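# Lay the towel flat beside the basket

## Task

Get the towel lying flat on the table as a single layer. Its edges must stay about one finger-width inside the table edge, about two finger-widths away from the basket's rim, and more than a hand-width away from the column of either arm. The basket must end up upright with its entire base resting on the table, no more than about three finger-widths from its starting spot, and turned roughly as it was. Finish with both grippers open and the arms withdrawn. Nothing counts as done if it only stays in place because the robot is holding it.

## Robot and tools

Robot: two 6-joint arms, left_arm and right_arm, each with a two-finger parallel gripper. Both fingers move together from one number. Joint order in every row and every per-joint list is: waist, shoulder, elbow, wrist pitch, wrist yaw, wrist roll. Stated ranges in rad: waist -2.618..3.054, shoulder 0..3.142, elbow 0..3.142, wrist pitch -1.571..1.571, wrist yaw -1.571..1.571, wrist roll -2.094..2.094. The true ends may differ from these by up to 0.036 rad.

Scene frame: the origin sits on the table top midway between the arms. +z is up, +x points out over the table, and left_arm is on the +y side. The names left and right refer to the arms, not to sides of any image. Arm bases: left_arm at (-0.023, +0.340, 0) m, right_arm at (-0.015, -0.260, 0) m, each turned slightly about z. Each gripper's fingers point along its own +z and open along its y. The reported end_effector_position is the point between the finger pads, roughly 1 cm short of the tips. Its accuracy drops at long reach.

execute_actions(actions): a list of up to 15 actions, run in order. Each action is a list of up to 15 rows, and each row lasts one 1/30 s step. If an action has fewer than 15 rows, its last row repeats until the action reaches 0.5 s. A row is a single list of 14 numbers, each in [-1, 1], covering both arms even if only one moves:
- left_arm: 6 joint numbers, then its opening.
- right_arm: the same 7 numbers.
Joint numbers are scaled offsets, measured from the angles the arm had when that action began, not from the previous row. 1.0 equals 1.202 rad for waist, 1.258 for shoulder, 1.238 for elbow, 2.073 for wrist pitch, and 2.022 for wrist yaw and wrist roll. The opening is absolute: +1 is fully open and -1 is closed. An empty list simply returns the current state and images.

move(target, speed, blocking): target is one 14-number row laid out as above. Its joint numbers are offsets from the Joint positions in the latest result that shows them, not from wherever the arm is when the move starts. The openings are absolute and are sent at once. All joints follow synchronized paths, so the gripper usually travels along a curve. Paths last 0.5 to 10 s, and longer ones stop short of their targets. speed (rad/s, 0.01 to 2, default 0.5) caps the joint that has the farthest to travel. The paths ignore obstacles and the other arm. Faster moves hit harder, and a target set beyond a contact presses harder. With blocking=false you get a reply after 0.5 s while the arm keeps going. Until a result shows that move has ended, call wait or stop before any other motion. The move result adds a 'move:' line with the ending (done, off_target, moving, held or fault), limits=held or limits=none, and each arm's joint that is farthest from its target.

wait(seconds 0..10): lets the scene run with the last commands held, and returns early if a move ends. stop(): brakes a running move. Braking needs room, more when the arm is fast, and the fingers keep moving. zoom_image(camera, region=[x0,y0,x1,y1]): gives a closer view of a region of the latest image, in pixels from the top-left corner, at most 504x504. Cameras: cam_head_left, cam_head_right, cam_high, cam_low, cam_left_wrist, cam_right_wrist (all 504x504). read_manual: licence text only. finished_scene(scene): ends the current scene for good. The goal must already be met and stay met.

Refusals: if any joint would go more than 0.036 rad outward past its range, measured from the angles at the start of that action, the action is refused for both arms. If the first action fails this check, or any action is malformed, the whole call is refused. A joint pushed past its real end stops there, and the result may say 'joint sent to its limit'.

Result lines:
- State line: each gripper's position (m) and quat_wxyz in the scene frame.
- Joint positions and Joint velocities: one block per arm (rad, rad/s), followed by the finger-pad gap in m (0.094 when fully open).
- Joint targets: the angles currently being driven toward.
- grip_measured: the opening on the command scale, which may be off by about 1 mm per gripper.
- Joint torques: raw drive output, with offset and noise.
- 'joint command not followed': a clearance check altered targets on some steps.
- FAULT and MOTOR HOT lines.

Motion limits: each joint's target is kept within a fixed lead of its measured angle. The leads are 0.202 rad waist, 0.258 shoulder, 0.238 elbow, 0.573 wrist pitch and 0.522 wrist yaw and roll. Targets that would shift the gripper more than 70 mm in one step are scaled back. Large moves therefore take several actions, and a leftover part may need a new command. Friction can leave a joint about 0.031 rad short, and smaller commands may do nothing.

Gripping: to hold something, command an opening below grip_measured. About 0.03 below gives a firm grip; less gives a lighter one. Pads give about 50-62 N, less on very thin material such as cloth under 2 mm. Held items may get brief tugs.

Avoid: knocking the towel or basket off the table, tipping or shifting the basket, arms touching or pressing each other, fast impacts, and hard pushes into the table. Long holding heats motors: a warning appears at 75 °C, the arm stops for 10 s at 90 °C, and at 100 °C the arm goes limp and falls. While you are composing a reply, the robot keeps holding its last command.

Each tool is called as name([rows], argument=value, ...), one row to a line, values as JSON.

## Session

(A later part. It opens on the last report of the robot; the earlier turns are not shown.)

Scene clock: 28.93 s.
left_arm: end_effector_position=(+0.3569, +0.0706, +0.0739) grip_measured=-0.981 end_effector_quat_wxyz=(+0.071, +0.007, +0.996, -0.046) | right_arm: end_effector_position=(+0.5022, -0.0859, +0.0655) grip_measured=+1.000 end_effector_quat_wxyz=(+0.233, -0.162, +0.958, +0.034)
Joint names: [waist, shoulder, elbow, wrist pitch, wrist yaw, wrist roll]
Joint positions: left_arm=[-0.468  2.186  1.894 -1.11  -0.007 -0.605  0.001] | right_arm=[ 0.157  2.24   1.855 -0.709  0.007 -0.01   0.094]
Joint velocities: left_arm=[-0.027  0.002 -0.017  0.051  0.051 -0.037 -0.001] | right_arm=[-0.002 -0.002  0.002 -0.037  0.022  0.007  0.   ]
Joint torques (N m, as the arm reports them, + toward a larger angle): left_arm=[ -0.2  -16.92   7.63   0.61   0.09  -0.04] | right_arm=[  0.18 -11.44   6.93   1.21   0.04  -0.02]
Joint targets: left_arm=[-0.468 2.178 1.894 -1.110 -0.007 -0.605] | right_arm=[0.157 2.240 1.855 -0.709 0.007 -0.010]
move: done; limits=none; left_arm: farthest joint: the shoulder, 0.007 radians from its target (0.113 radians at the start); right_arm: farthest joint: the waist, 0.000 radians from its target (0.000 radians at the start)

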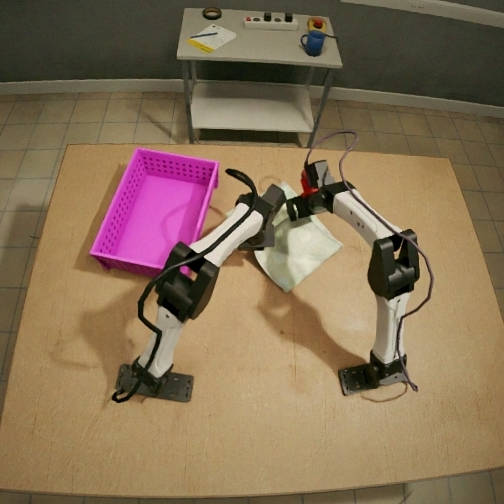

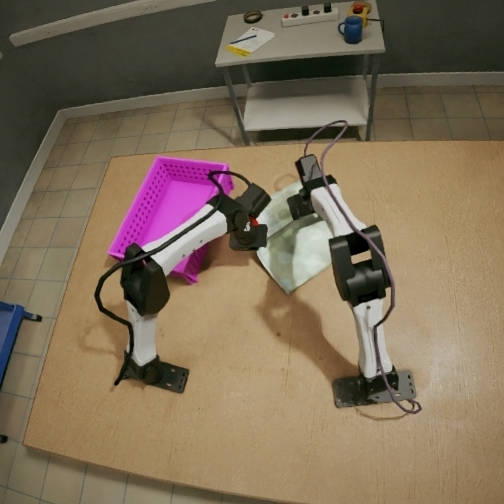

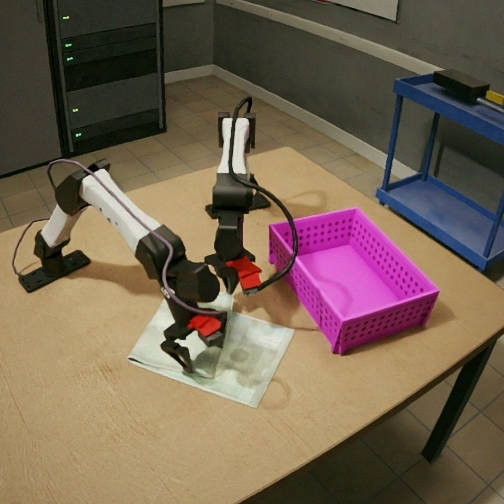

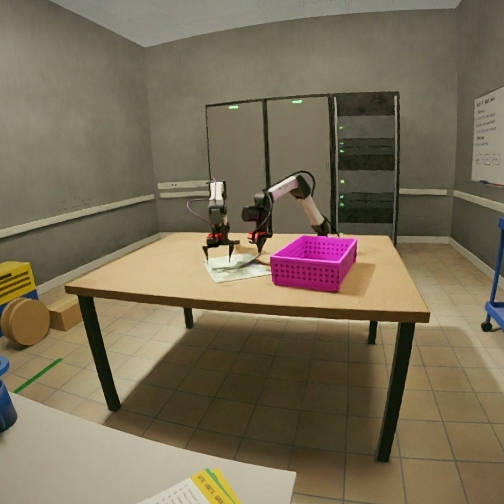

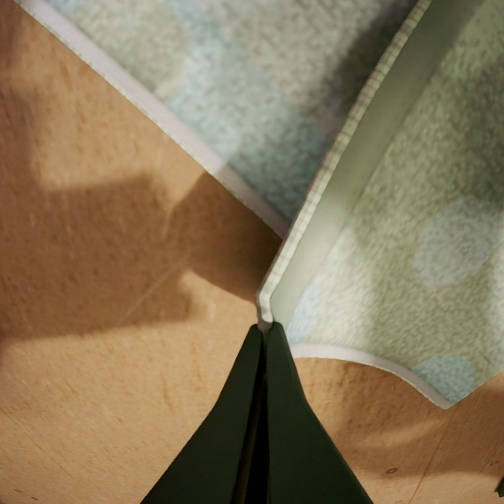

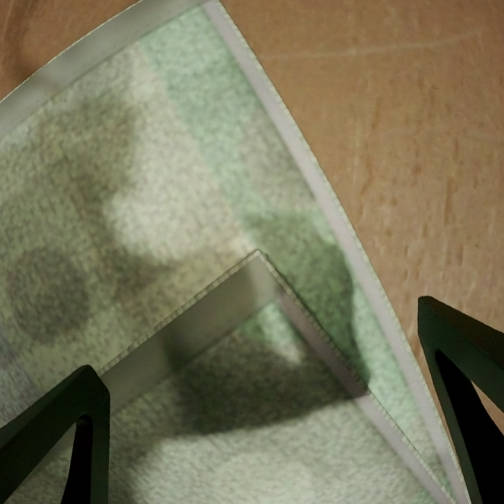

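move(target=[0, 0, 0, 0, 0, 0, -1, 0, 0.21, 0.367, -0.191, 0, 0, -0.25], speed=0.6)

Scene clock: 37.57 s.
left_arm: end_effector_position=(+0.3569, +0.0706, +0.0739) grip_measured=-0.981 end_effector_quat_wxyz=(+0.071, +0.007, +0.996, -0.046) | right_arm: end_effector_position=(+0.5047, -0.0850, +0.0454) grip_measured=-0.247 end_effector_quat_wxyz=(+0.135, -0.165, +0.977, +0.018)
Joint names: [waist, shoulder, elbow, wrist pitch, wrist yaw, wrist roll]
Joint positions: left_arm=[-0.468  2.186  1.894 -1.11  -0.007 -0.605  0.001] | right_arm=[ 0.157  2.493  2.289 -1.094  0.007 -0.01   0.035]
Joint velocities: left_arm=[ 0.002 -0.002  0.002 -0.022 -0.051 -0.007 -0.   ] | right_arm=[ 0.002  0.007 -0.012 -0.007  0.022  0.007 -0.   ]
Joint torques (N m, as the arm reports them, + toward a larger angle): left_arm=[ -0.14 -16.03   7.48   0.61   0.07  -0.02] | right_arm=[  0.17 -11.82   8.19   0.78   0.05  -0.01]
Joint targets: left_arm=[-0.468 2.186 1.894 -1.110 -0.007 -0.605] | right_arm=[0.157 2.505 2.309 -1.105 0.007 -0.010]
move: off_target (right_arm); limits=none; left_arm: farthest joint: the waist, 0.000 radians from its target (0.000 radians at the start); right_arm: farthest joint: the elbow, 0.021 radians from its target (0.455 radians at the start)

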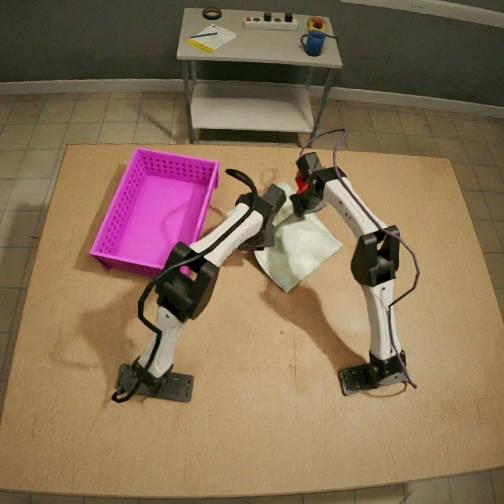

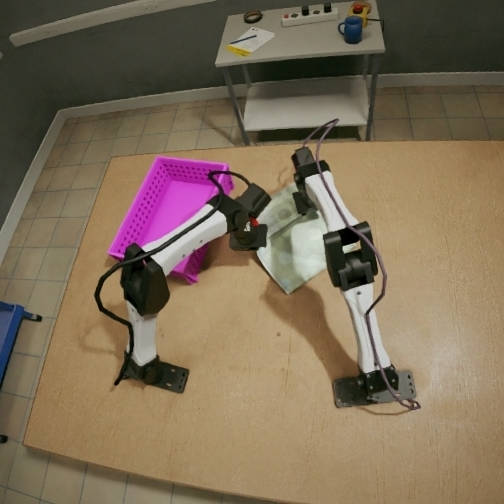

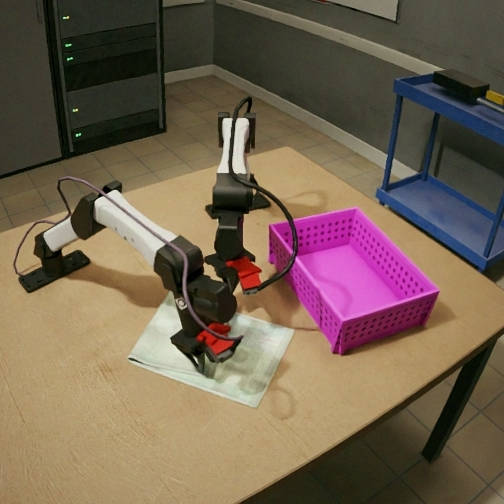

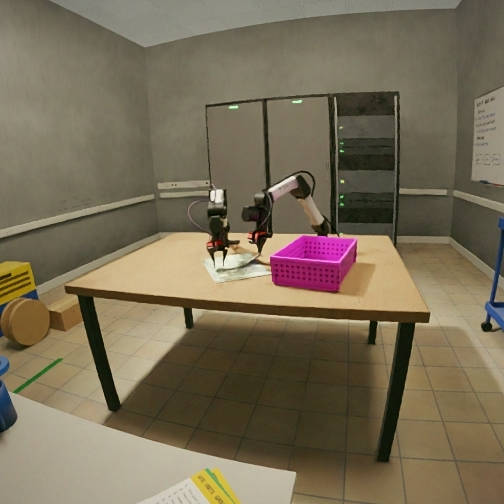

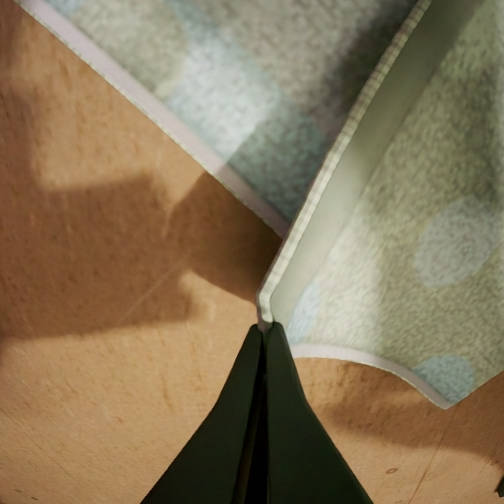

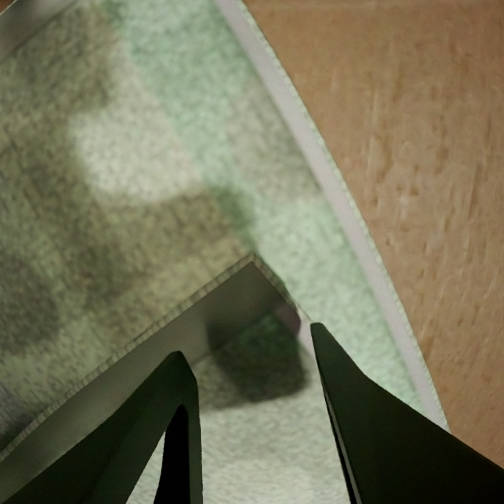

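move(target=[0, 0, 0, 0, 0, 0, -1, -0.023, 0.032, 0, 0, 0, 0, -0.25], speed=0.15)

Scene clock: 38.87 s.
left_arm: end_effector_position=(+0.3569, +0.0706, +0.0739) grip_measured=-0.981 end_effector_quat_wxyz=(+0.071, +0.007, +0.996, -0.046) | right_arm: end_effector_position=(+0.5059, -0.0960, +0.0299) grip_measured=-0.247 end_effector_quat_wxyz=(+0.120, -0.156, +0.980, +0.015)
Joint names: [waist, shoulder, elbow, wrist pitch, wrist yaw, wrist roll]
Joint positions: left_arm=[-0.468  2.186  1.894 -1.11  -0.007 -0.605  0.001] | right_arm=[ 0.136  2.522  2.289 -1.094  0.006 -0.01   0.035]
Joint velocities: left_arm=[ 0.017  0.017  0.002 -0.022  0.066 -0.051 -0.   ] | right_arm=[ 0.007  0.017 -0.002 -0.022 -0.037  0.007  0.   ]
Joint torques (N m, as the arm reports them, + toward a larger angle): left_arm=[ -0.12 -16.04   7.55   0.6    0.09  -0.02] | right_arm=[ -0.38 -12.03   6.6    0.83   0.06   0.  ]
Joint targets: left_arm=[-0.468 2.186 1.894 -1.110 -0.007 -0.605] | right_arm=[0.129 2.533 2.289 -1.094 0.007 -0.010]
move: done; limits=none; left_arm: farthest joint: the waist, 0.000 radians from its target (0.000 radians at the start); right_arm: farthest joint: the shoulder, 0.011 radians from its target (0.041 radians at the start)

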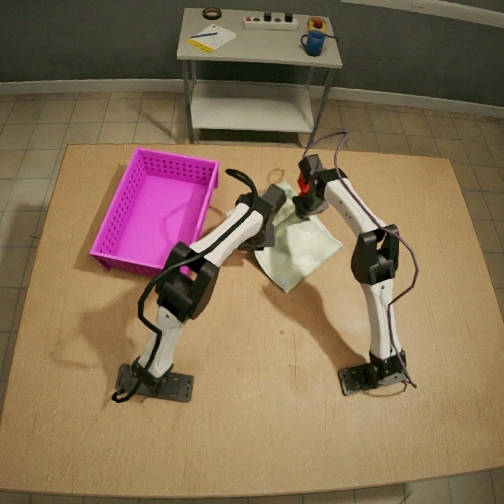

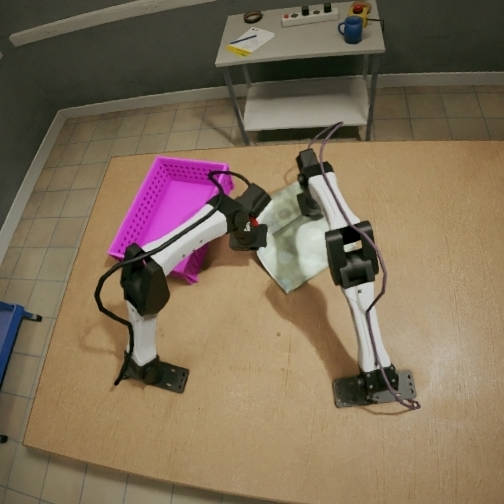

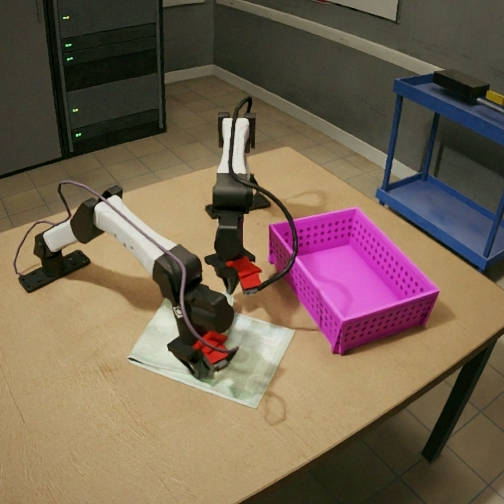

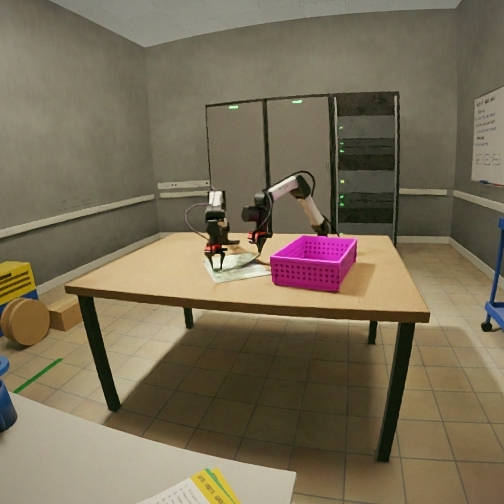

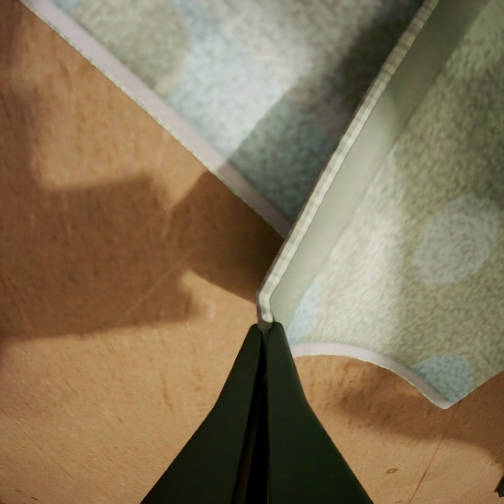

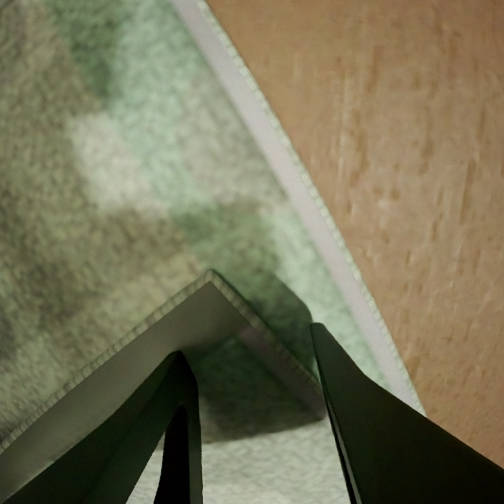

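execute_actions([
  [[0,0,0,0,0,0,-1,0,0.008,0,0.008,0,0,-0.25],[0,0,0,0,0,0,-1,0,0.008,0,0.015,0,0,-0.25],[0,0,0,0,0,0,-1,0,0.008,0,0.022,0,0,-0.25],[0,0,0,0,0,0,-1,0,0.012,0,0.022,0,0,-0.25],[0,0,0,0,0,0,-1,0,0.016,0,0.022,0,0,-0.25],[0,0,0,0,0,0,-1,0,0.02,0,0.022,0,0,-0.25],[0,0,0,0,0,0,-1,0,0.024,0,0.022,0,0,-0.25],[0,0,0,0,0,0,-1,0,0.028,0,0.022,0,0,-0.25],[0,0,0,0,0,0,-1,0,0.032,0,0.022,0,0,-0.25],[0,0,0,0,0,0,-1,0,0.036,0,0.022,0,0,-0.25],[0,0,0,0,0,0,-1,0,0.04,0,0.022,0,0,-0.25],[0,0,0,0,0,0,-1,0,0.044,0,0.022,0,0,-0.25]],
])

Scene clock: 40.23 s.
left_arm: end_effector_position=(+0.3569, +0.0706, +0.0739) grip_measured=-0.981 end_effector_quat_wxyz=(+0.071, +0.007, +0.996, -0.046) | right_arm: end_effector_position=(+0.5113, -0.0940, +0.0281) grip_measured=-0.247 end_effector_quat_wxyz=(+0.130, -0.156, +0.979, +0.018)
Joint names: [waist, shoulder, elbow, wrist pitch, wrist yaw, wrist roll]
Joint positions: left_arm=[-0.468  2.186  1.894 -1.11  -0.007 -0.605  0.001] | right_arm=[ 0.136  2.529  2.289 -1.067  0.004 -0.01   0.035]
Joint velocities: left_arm=[ 0.007 -0.002  0.002 -0.022 -0.007  0.022 -0.   ] | right_arm=[-0.017  0.022 -0.007 -0.081 -0.037  0.051  0.001]
Joint torques (N m, as the arm reports them, + toward a larger angle): left_arm=[ -0.25 -15.99   7.46   0.64   0.08  -0.01] | right_arm=[ 0.15 -9.39  6.76  1.03  0.06 -0.01]
Joint targets: left_arm=[-0.468 2.186 1.894 -1.110 -0.007 -0.605] | right_arm=[0.136 2.577 2.289 -1.048 0.005 -0.010]

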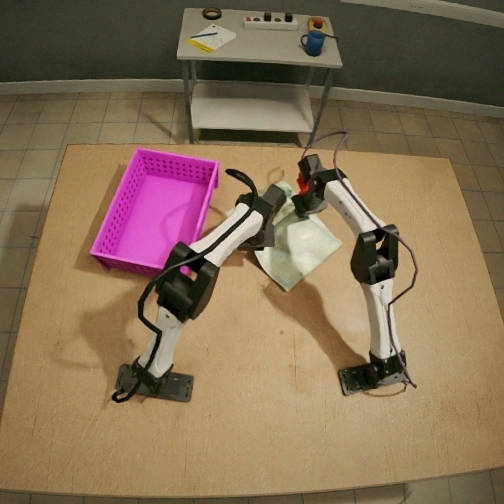

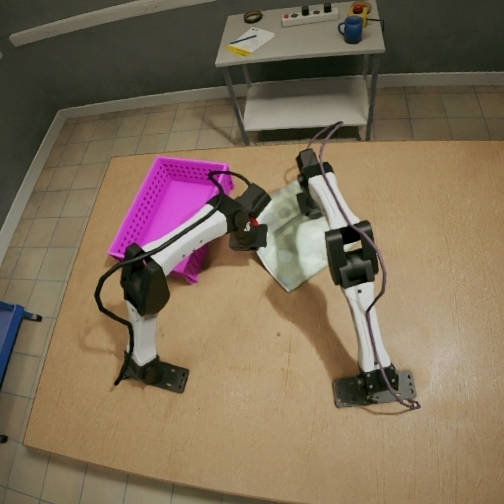

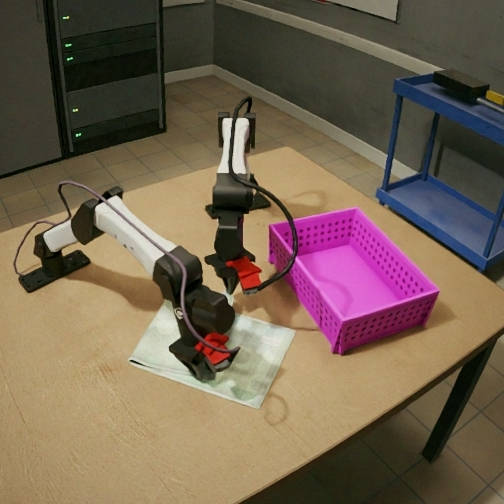

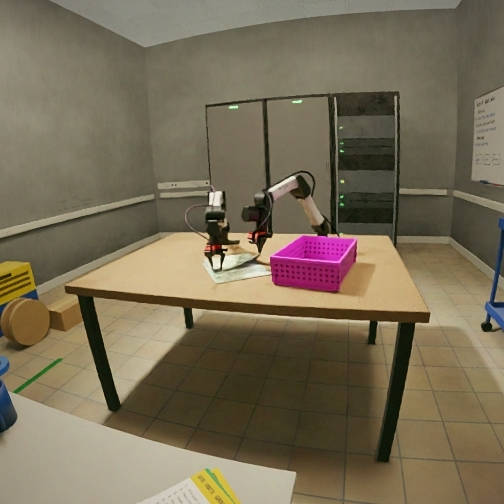

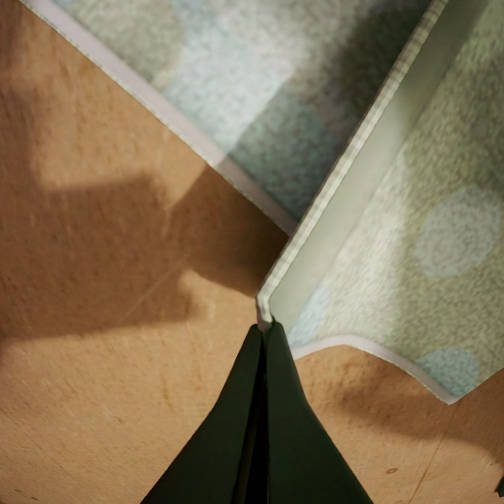

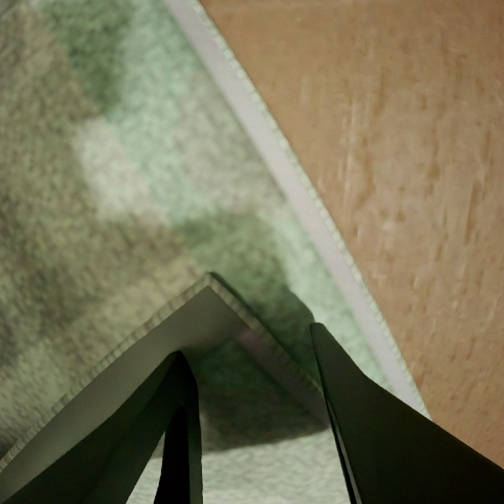

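execute_actions([
  [[0,0,0,0,0,0,-1,0,0.025,0,0,0,0,-0.31],[0,0,0,0,0,0,-1,0,0.025,0,0,0,0,-0.37],[0,0,0,0,0,0,-1,0,0.025,0,0,0,0,-0.43],[0,0,0,0,0,0,-1,0,0.025,0,0,0,0,-0.49],[0,0,0,0,0,0,-1,0,0.025,0,0,0,0,-0.55],[0,0,0,0,0,0,-1,0,0.025,0,0,0,0,-0.61],[0,0,0,0,0,0,-1,0,0.025,0,0,0,0,-0.67],[0,0,0,0,0,0,-1,0,0.025,0,0,0,0,-0.73],[0,0,0,0,0,0,-1,0,0.025,0,0,0,0,-0.79],[0,0,0,0,0,0,-1,0,0.025,0,0,0,0,-0.85],[0,0,0,0,0,0,-1,0,0.025,0,0,0,0,-0.91],[0,0,0,0,0,0,-1,0,0.025,0,0,0,0,-0.96],[0,0,0,0,0,0,-1,0,0.025,0,0,0,0,-1]],
  [[0,0,0,0,0,0,-1,0,0.015,0,0,0,0,-1]],
])

Scene clock: 41.83 s.
left_arm: end_effector_position=(+0.3582, +0.0697, +0.0742) grip_measured=-0.981 end_effector_quat_wxyz=(+0.074, +0.007, +0.996, -0.047) | right_arm: end_effector_position=(+0.5106, -0.0894, +0.0283) grip_measured=-0.959 end_effector_quat_wxyz=(+0.130, -0.158, +0.978, +0.030)
Joint names: [waist, shoulder, elbow, wrist pitch, wrist yaw, wrist roll]
Joint positions: left_arm=[-0.468  2.186  1.894 -1.104 -0.007 -0.605  0.001] | right_arm=[ 0.137  2.529  2.289 -1.064 -0.022 -0.01   0.002]
Joint velocities: left_arm=[-0.002  0.007 -0.007 -0.007  0.007 -0.007 -0.001] | right_arm=[-0.002 -0.017  0.002  0.066  0.022  0.022 -0.001]
Joint torques (N m, as the arm reports them, + toward a larger angle): left_arm=[ -0.23 -16.09   7.47   0.63   0.07  -0.01] | right_arm=[  0.14 -11.51   6.63   0.86   0.07  -0.01]
Joint targets: left_arm=[-0.468 2.186 1.894 -1.106 -0.007 -0.605] | right_arm=[0.137 2.547 2.289 -1.065 -0.019 -0.010]

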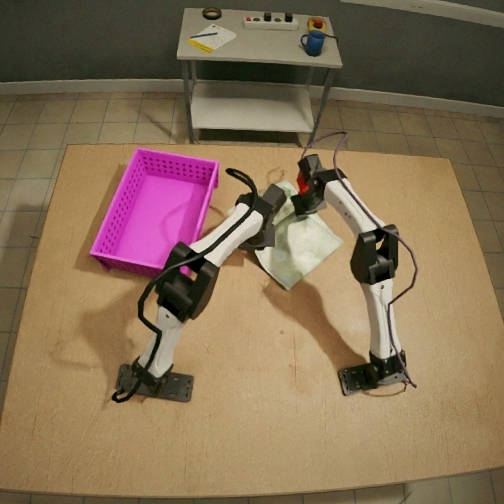

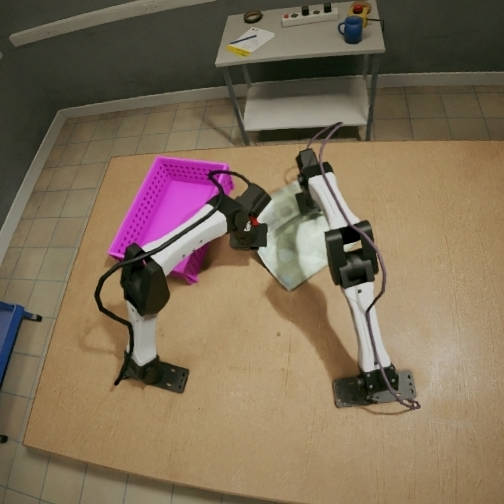

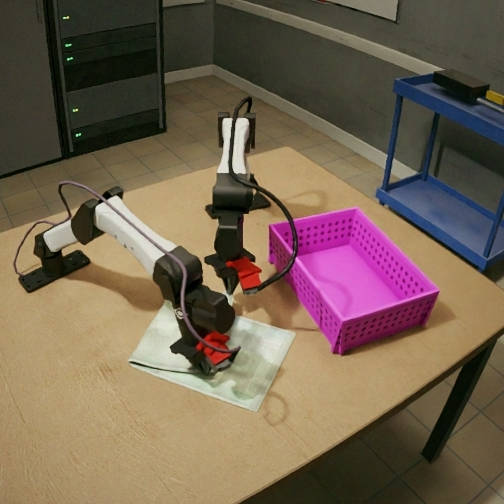

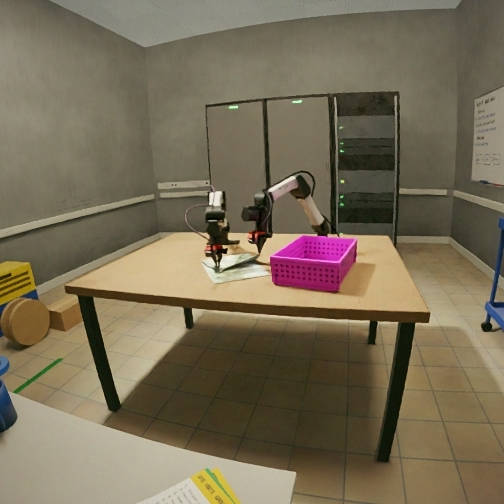

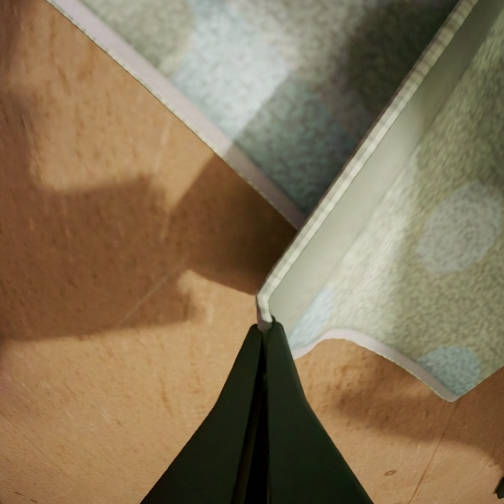

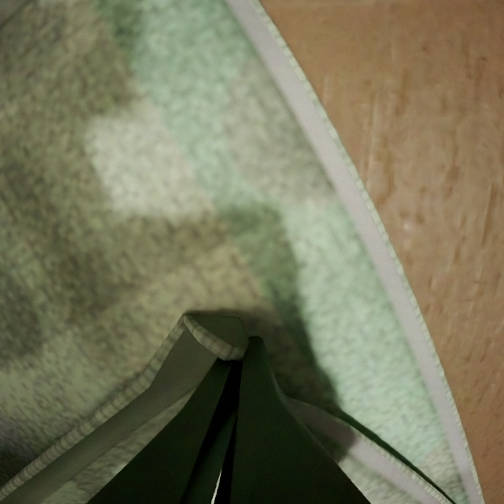

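move(target=[-0.065, -0.019, 0.102, -0.074, 0, 0.1, -1, -0.012, -0.243, -0.167, -0.022, 0.011, -0.193, -1], speed=0.35)

Scene clock: 50.80 s.
left_arm: end_effector_position=(+0.3350, +0.0464, +0.1076) grip_measured=-0.981 end_effector_quat_wxyz=(+0.075, +0.137, +0.987, -0.042) | right_arm: end_effector_position=(+0.4750, -0.1031, +0.1169) grip_measured=-0.959 end_effector_quat_wxyz=(+0.168, -0.337, +0.926, -0.003)
Joint names: [waist, shoulder, elbow, wrist pitch, wrist yaw, wrist roll]
Joint positions: left_arm=[-0.539  2.171  2.005 -1.232 -0.007 -0.413  0.001] | right_arm=[ 0.137  2.234  2.103 -1.101 -0.008 -0.39   0.002]
Joint velocities: left_arm=[-0.017  0.002  0.022 -0.007  0.037 -0.037 -0.   ] | right_arm=[0.002 0.022 0.002 0.022 0.022 0.022 0.   ]
Joint torques (N m, as the arm reports them, + toward a larger angle): left_arm=[ -0.99 -16.74   8.86   0.42   0.09   0.06] | right_arm=[ -0.98 -11.91   5.19   0.92   0.11  -0.11]
Joint targets: left_arm=[-0.547 2.161 2.020 -1.257 -0.007 -0.403] | right_arm=[0.122 2.223 2.082 -1.110 0.000 -0.401]
move: off_target (left_arm); limits=none; left_arm: farthest joint: the wrist pitch, 0.025 radians from its target (0.154 radians at the start); right_arm: farthest joint: the elbow, 0.020 radians from its target (0.207 radians at the start)

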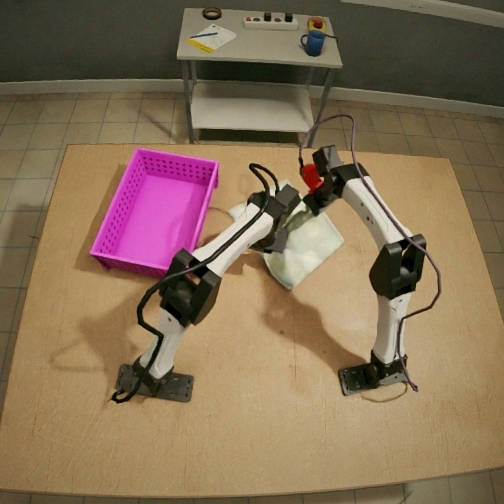

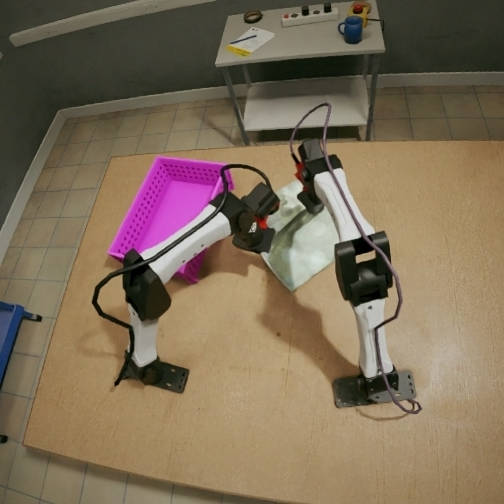

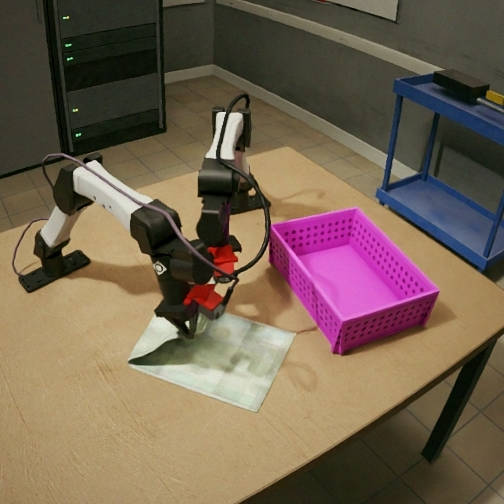

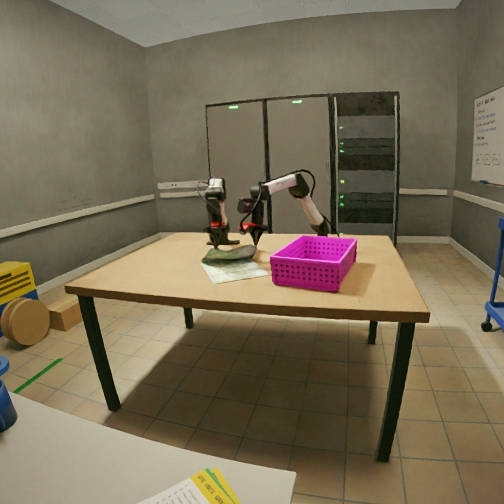

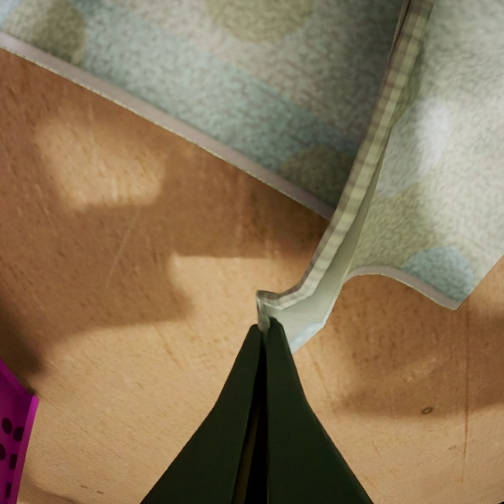

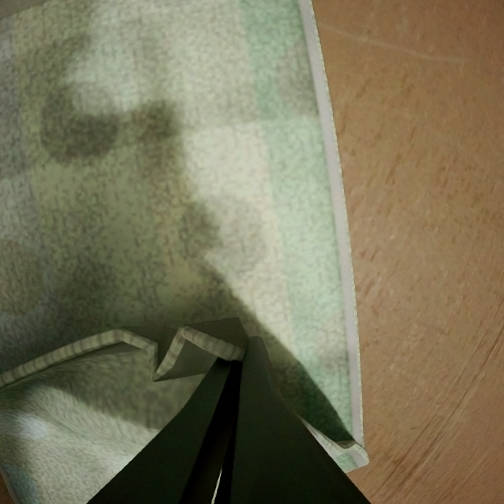

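move(target=[-0.2176, -0.009, 0.182, -0.0907, 0, 0.204, -1, -0.1215, -0.229, -0.149, -0.131, 0, -0.302, -1], speed=0.5)

Scene clock: 53.23 s.
left_arm: end_effector_position=(+0.2515, -0.0393, +0.1627) grip_measured=-0.981 end_effector_quat_wxyz=(+0.105, +0.447, +0.887, -0.050) | right_arm: end_effector_position=(+0.3888, -0.1888, +0.1707) grip_measured=-0.959 end_effector_quat_wxyz=(+0.085, -0.546, +0.833, -0.032)
Joint names: [waist, shoulder, elbow, wrist pitch, wrist yaw, wrist roll]
Joint positions: left_arm=[-0.796  2.171  2.215 -1.382 -0.007 -0.012  0.001] | right_arm=[ 0.001  1.959  1.937 -1.368 -0.009 -0.99   0.002]
Joint velocities: left_arm=[-0.002  0.007 -0.022  0.022 -0.037 -0.037  0.   ] | right_arm=[-0.012 -0.002 -0.002 -0.022  0.022  0.051 -0.001]
Joint torques (N m, as the arm reports them, + toward a larger angle): left_arm=[ -0.45 -16.75   8.68   0.4    0.13   0.09] | right_arm=[-0.63 -9.64  4.96  0.65 -0.02 -0.13]
Joint targets: left_arm=[-0.800 2.160 2.230 -1.421 -0.007 -0.001] | right_arm=[-0.009 1.946 1.918 -1.373 -0.008 -1.001]
move: off_target (left_arm); limits=none; left_arm: farthest joint: the wrist pitch, 0.038 radians from its target (0.187 radians at the start); right_arm: farthest joint: the elbow, 0.019 radians from its target (0.184 radians at the start)

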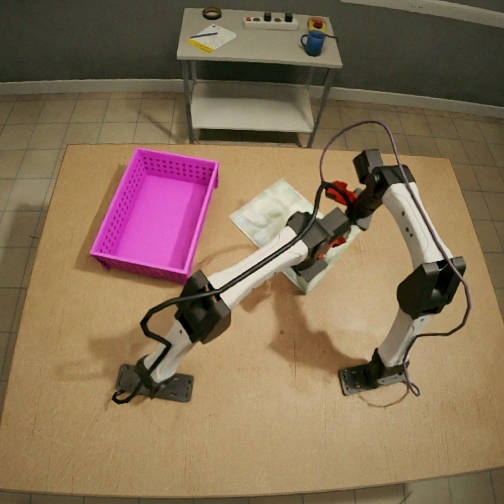

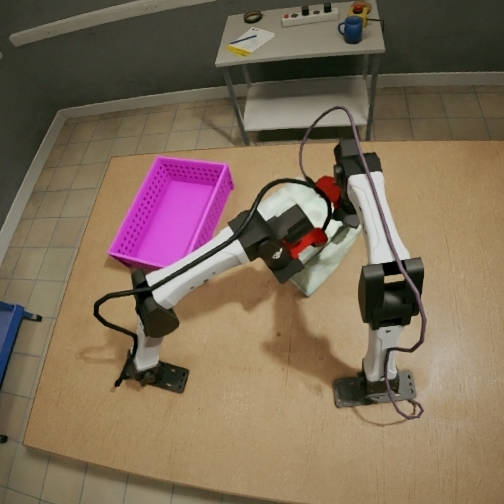

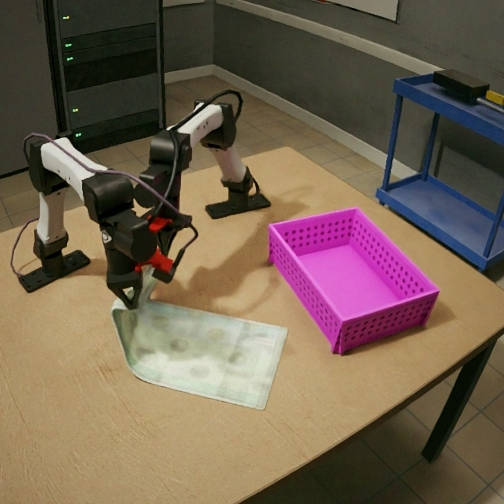

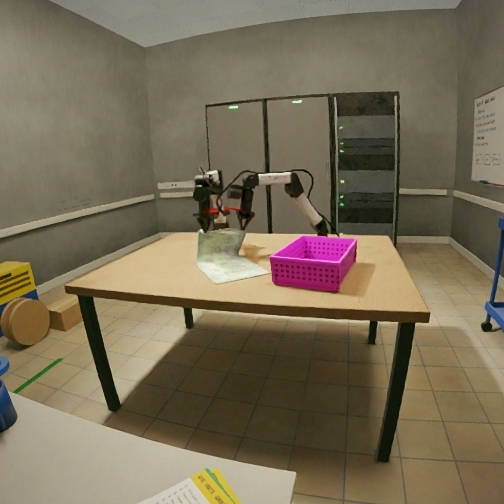

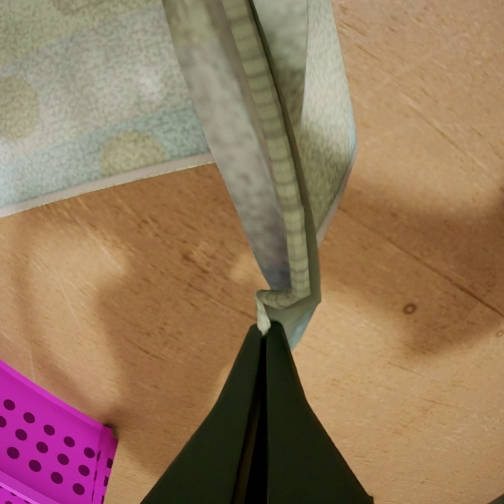

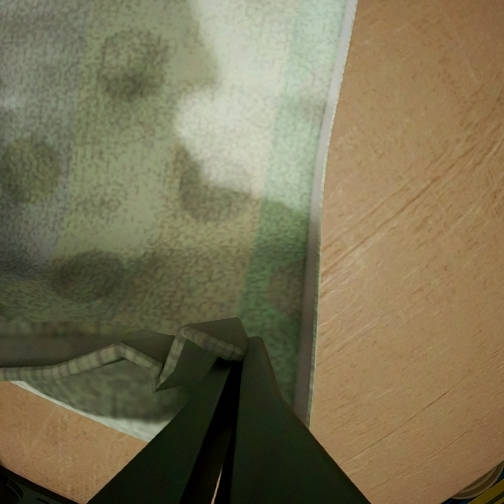

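move(target=[-0.1855, 0.043, -0.0767, 0.09, 0, 0.154, -1, -0.1855, -0.197, -0.407, 0.0704, 0, -0.252, -1], speed=0.45)

Scene clock: 56.97 s.
left_arm: end_effector_position=(+0.1753, -0.1201, +0.1389) grip_measured=-0.981 end_effector_quat_wxyz=(+0.145, +0.656, +0.738, -0.064) | right_arm: end_effector_position=(+0.3094, -0.2722, +0.1186) grip_measured=-0.959 end_effector_quat_wxyz=(+0.020, -0.661, +0.750, -0.012)
Joint names: [waist, shoulder, elbow, wrist pitch, wrist yaw, wrist roll]
Joint positions: left_arm=[-1.015  2.202  2.144 -1.195 -0.007  0.289  0.001] | right_arm=[-0.213  1.729  1.45  -1.245 -0.01  -1.489  0.002]
Joint velocities: left_arm=[ 0.002  0.007 -0.017 -0.007 -0.051  0.037  0.001] | right_arm=[-0.002  0.007 -0.002  0.007 -0.051 -0.037 -0.   ]
Joint torques (N m, as the arm reports them, + toward a larger angle): left_arm=[ -0.6  -14.24   5.77   0.92   0.15   0.07] | right_arm=[-0.57 -8.    5.05  0.6  -0.03 -0.11]
Joint targets: left_arm=[-1.019 2.226 2.120 -1.195 -0.007 0.299] | right_arm=[-0.223 1.711 1.434 -1.222 -0.009 -1.500]
move: off_target (left_arm, right_arm); limits=none; left_arm: farthest joint: the elbow, 0.024 radians from its target (0.095 radians at the start); right_arm: farthest joint: the wrist pitch, 0.023 radians from its target (0.146 radians at the start)

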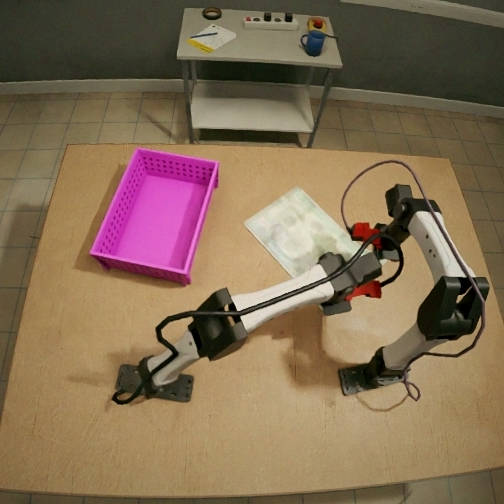

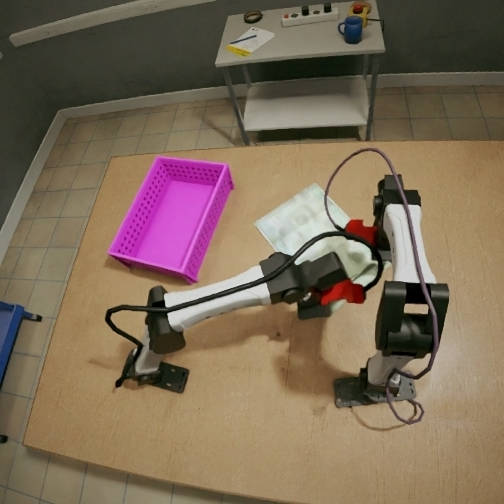

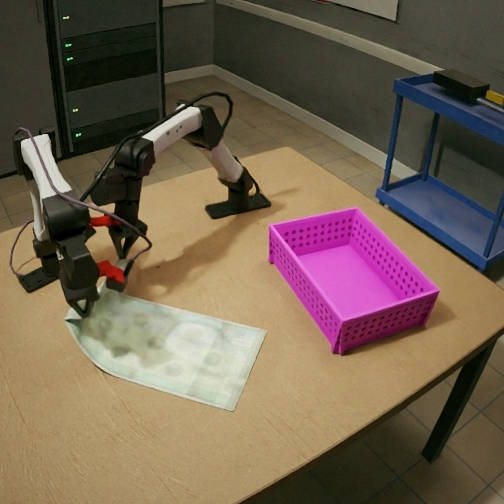

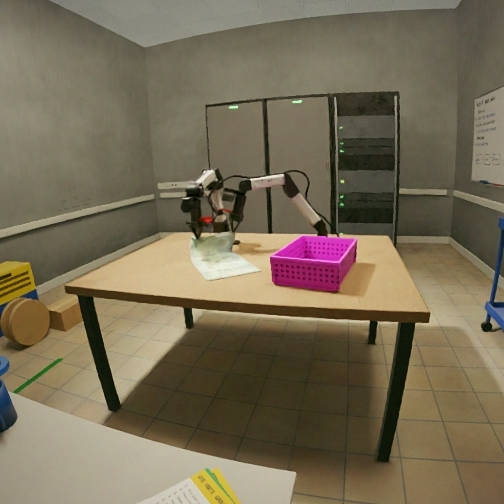

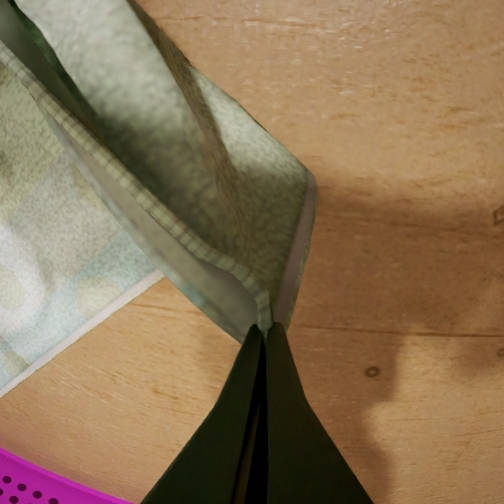

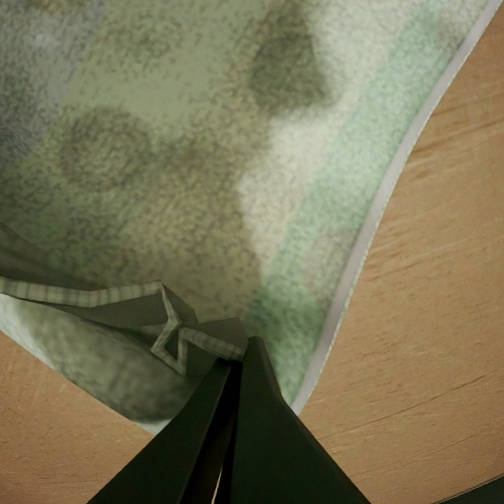

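move(target=[-0.006, -0.1, -0.222, -0.009, 0, 0.253, -1, 0.07, -0.199, -0.237, 0.008, 0, 0, -1], speed=0.45)

Scene clock: 71.47 s.
left_arm: end_effector_position=(+0.1545, -0.0716, +0.1128) grip_measured=-0.981 end_effector_quat_wxyz=(+0.091, +0.826, +0.557, -0.014) | right_arm: end_effector_position=(+0.2376, -0.2491, +0.1103) grip_measured=-0.959 end_effector_quat_wxyz=(+0.007, -0.690, +0.724, +0.003)
Joint names: [waist, shoulder, elbow, wrist pitch, wrist yaw, wrist roll]
Joint positions: left_arm=[-1.015  2.09   1.896 -1.193 -0.007  0.79   0.001] | right_arm=[-0.137  1.495  1.173 -1.242 -0.014 -1.489  0.002]
Joint velocities: left_arm=[-0.007  0.007 -0.022  0.022  0.007  0.037  0.   ] | right_arm=[ 0.007 -0.007  0.002  0.037 -0.037 -0.051  0.001]
Joint torques (N m, as the arm reports them, + toward a larger angle): left_arm=[ -0.71 -16.41   5.37   0.45   0.17   0.06] | right_arm=[ 0.77 -5.79  4.85  0.46 -0.03  0.  ]
Joint targets: left_arm=[-1.023 2.076 1.869 -1.214 -0.007 0.800] | right_arm=[-0.129 1.479 1.156 -1.228 -0.011 -1.488]
move: off_target (left_arm); limits=none; left_arm: farthest joint: the elbow, 0.027 radians from its target (0.275 radians at the start); right_arm: farthest joint: the shoulder, 0.017 radians from its target (0.251 radians at the start)

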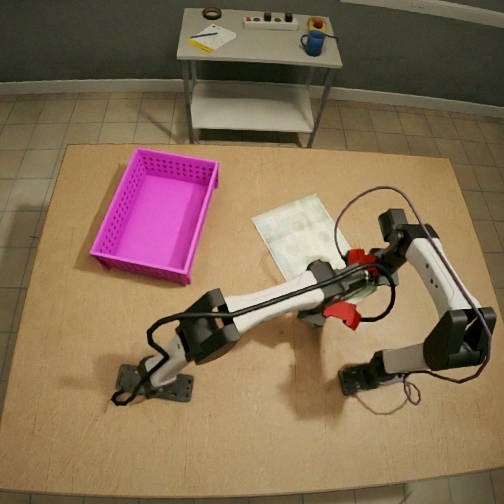

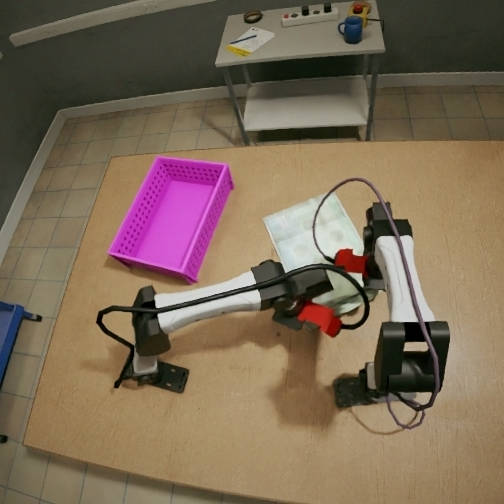

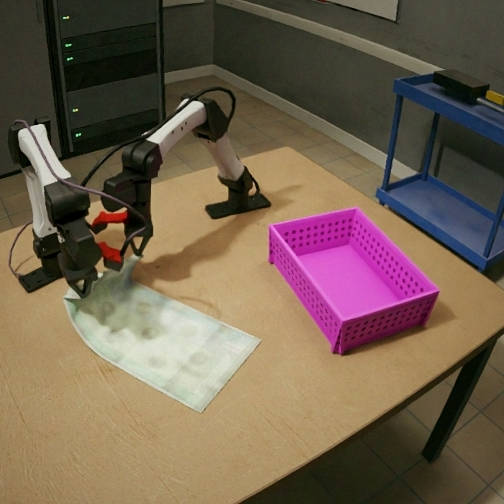

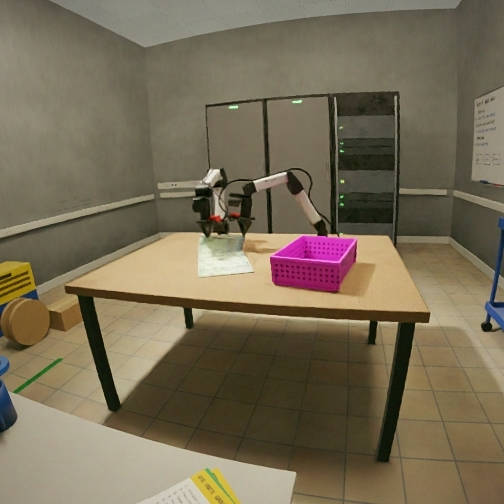

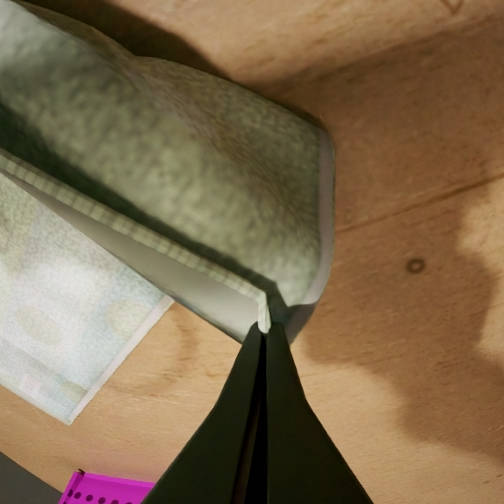

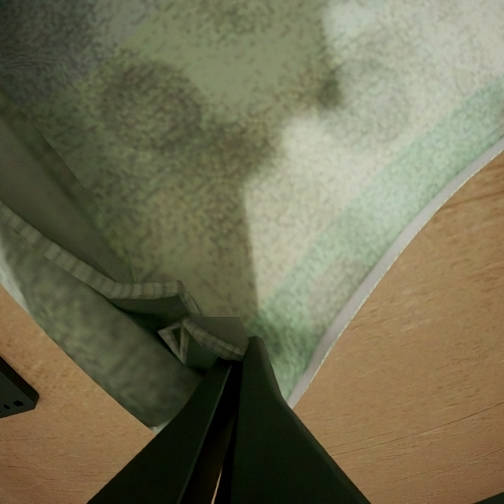

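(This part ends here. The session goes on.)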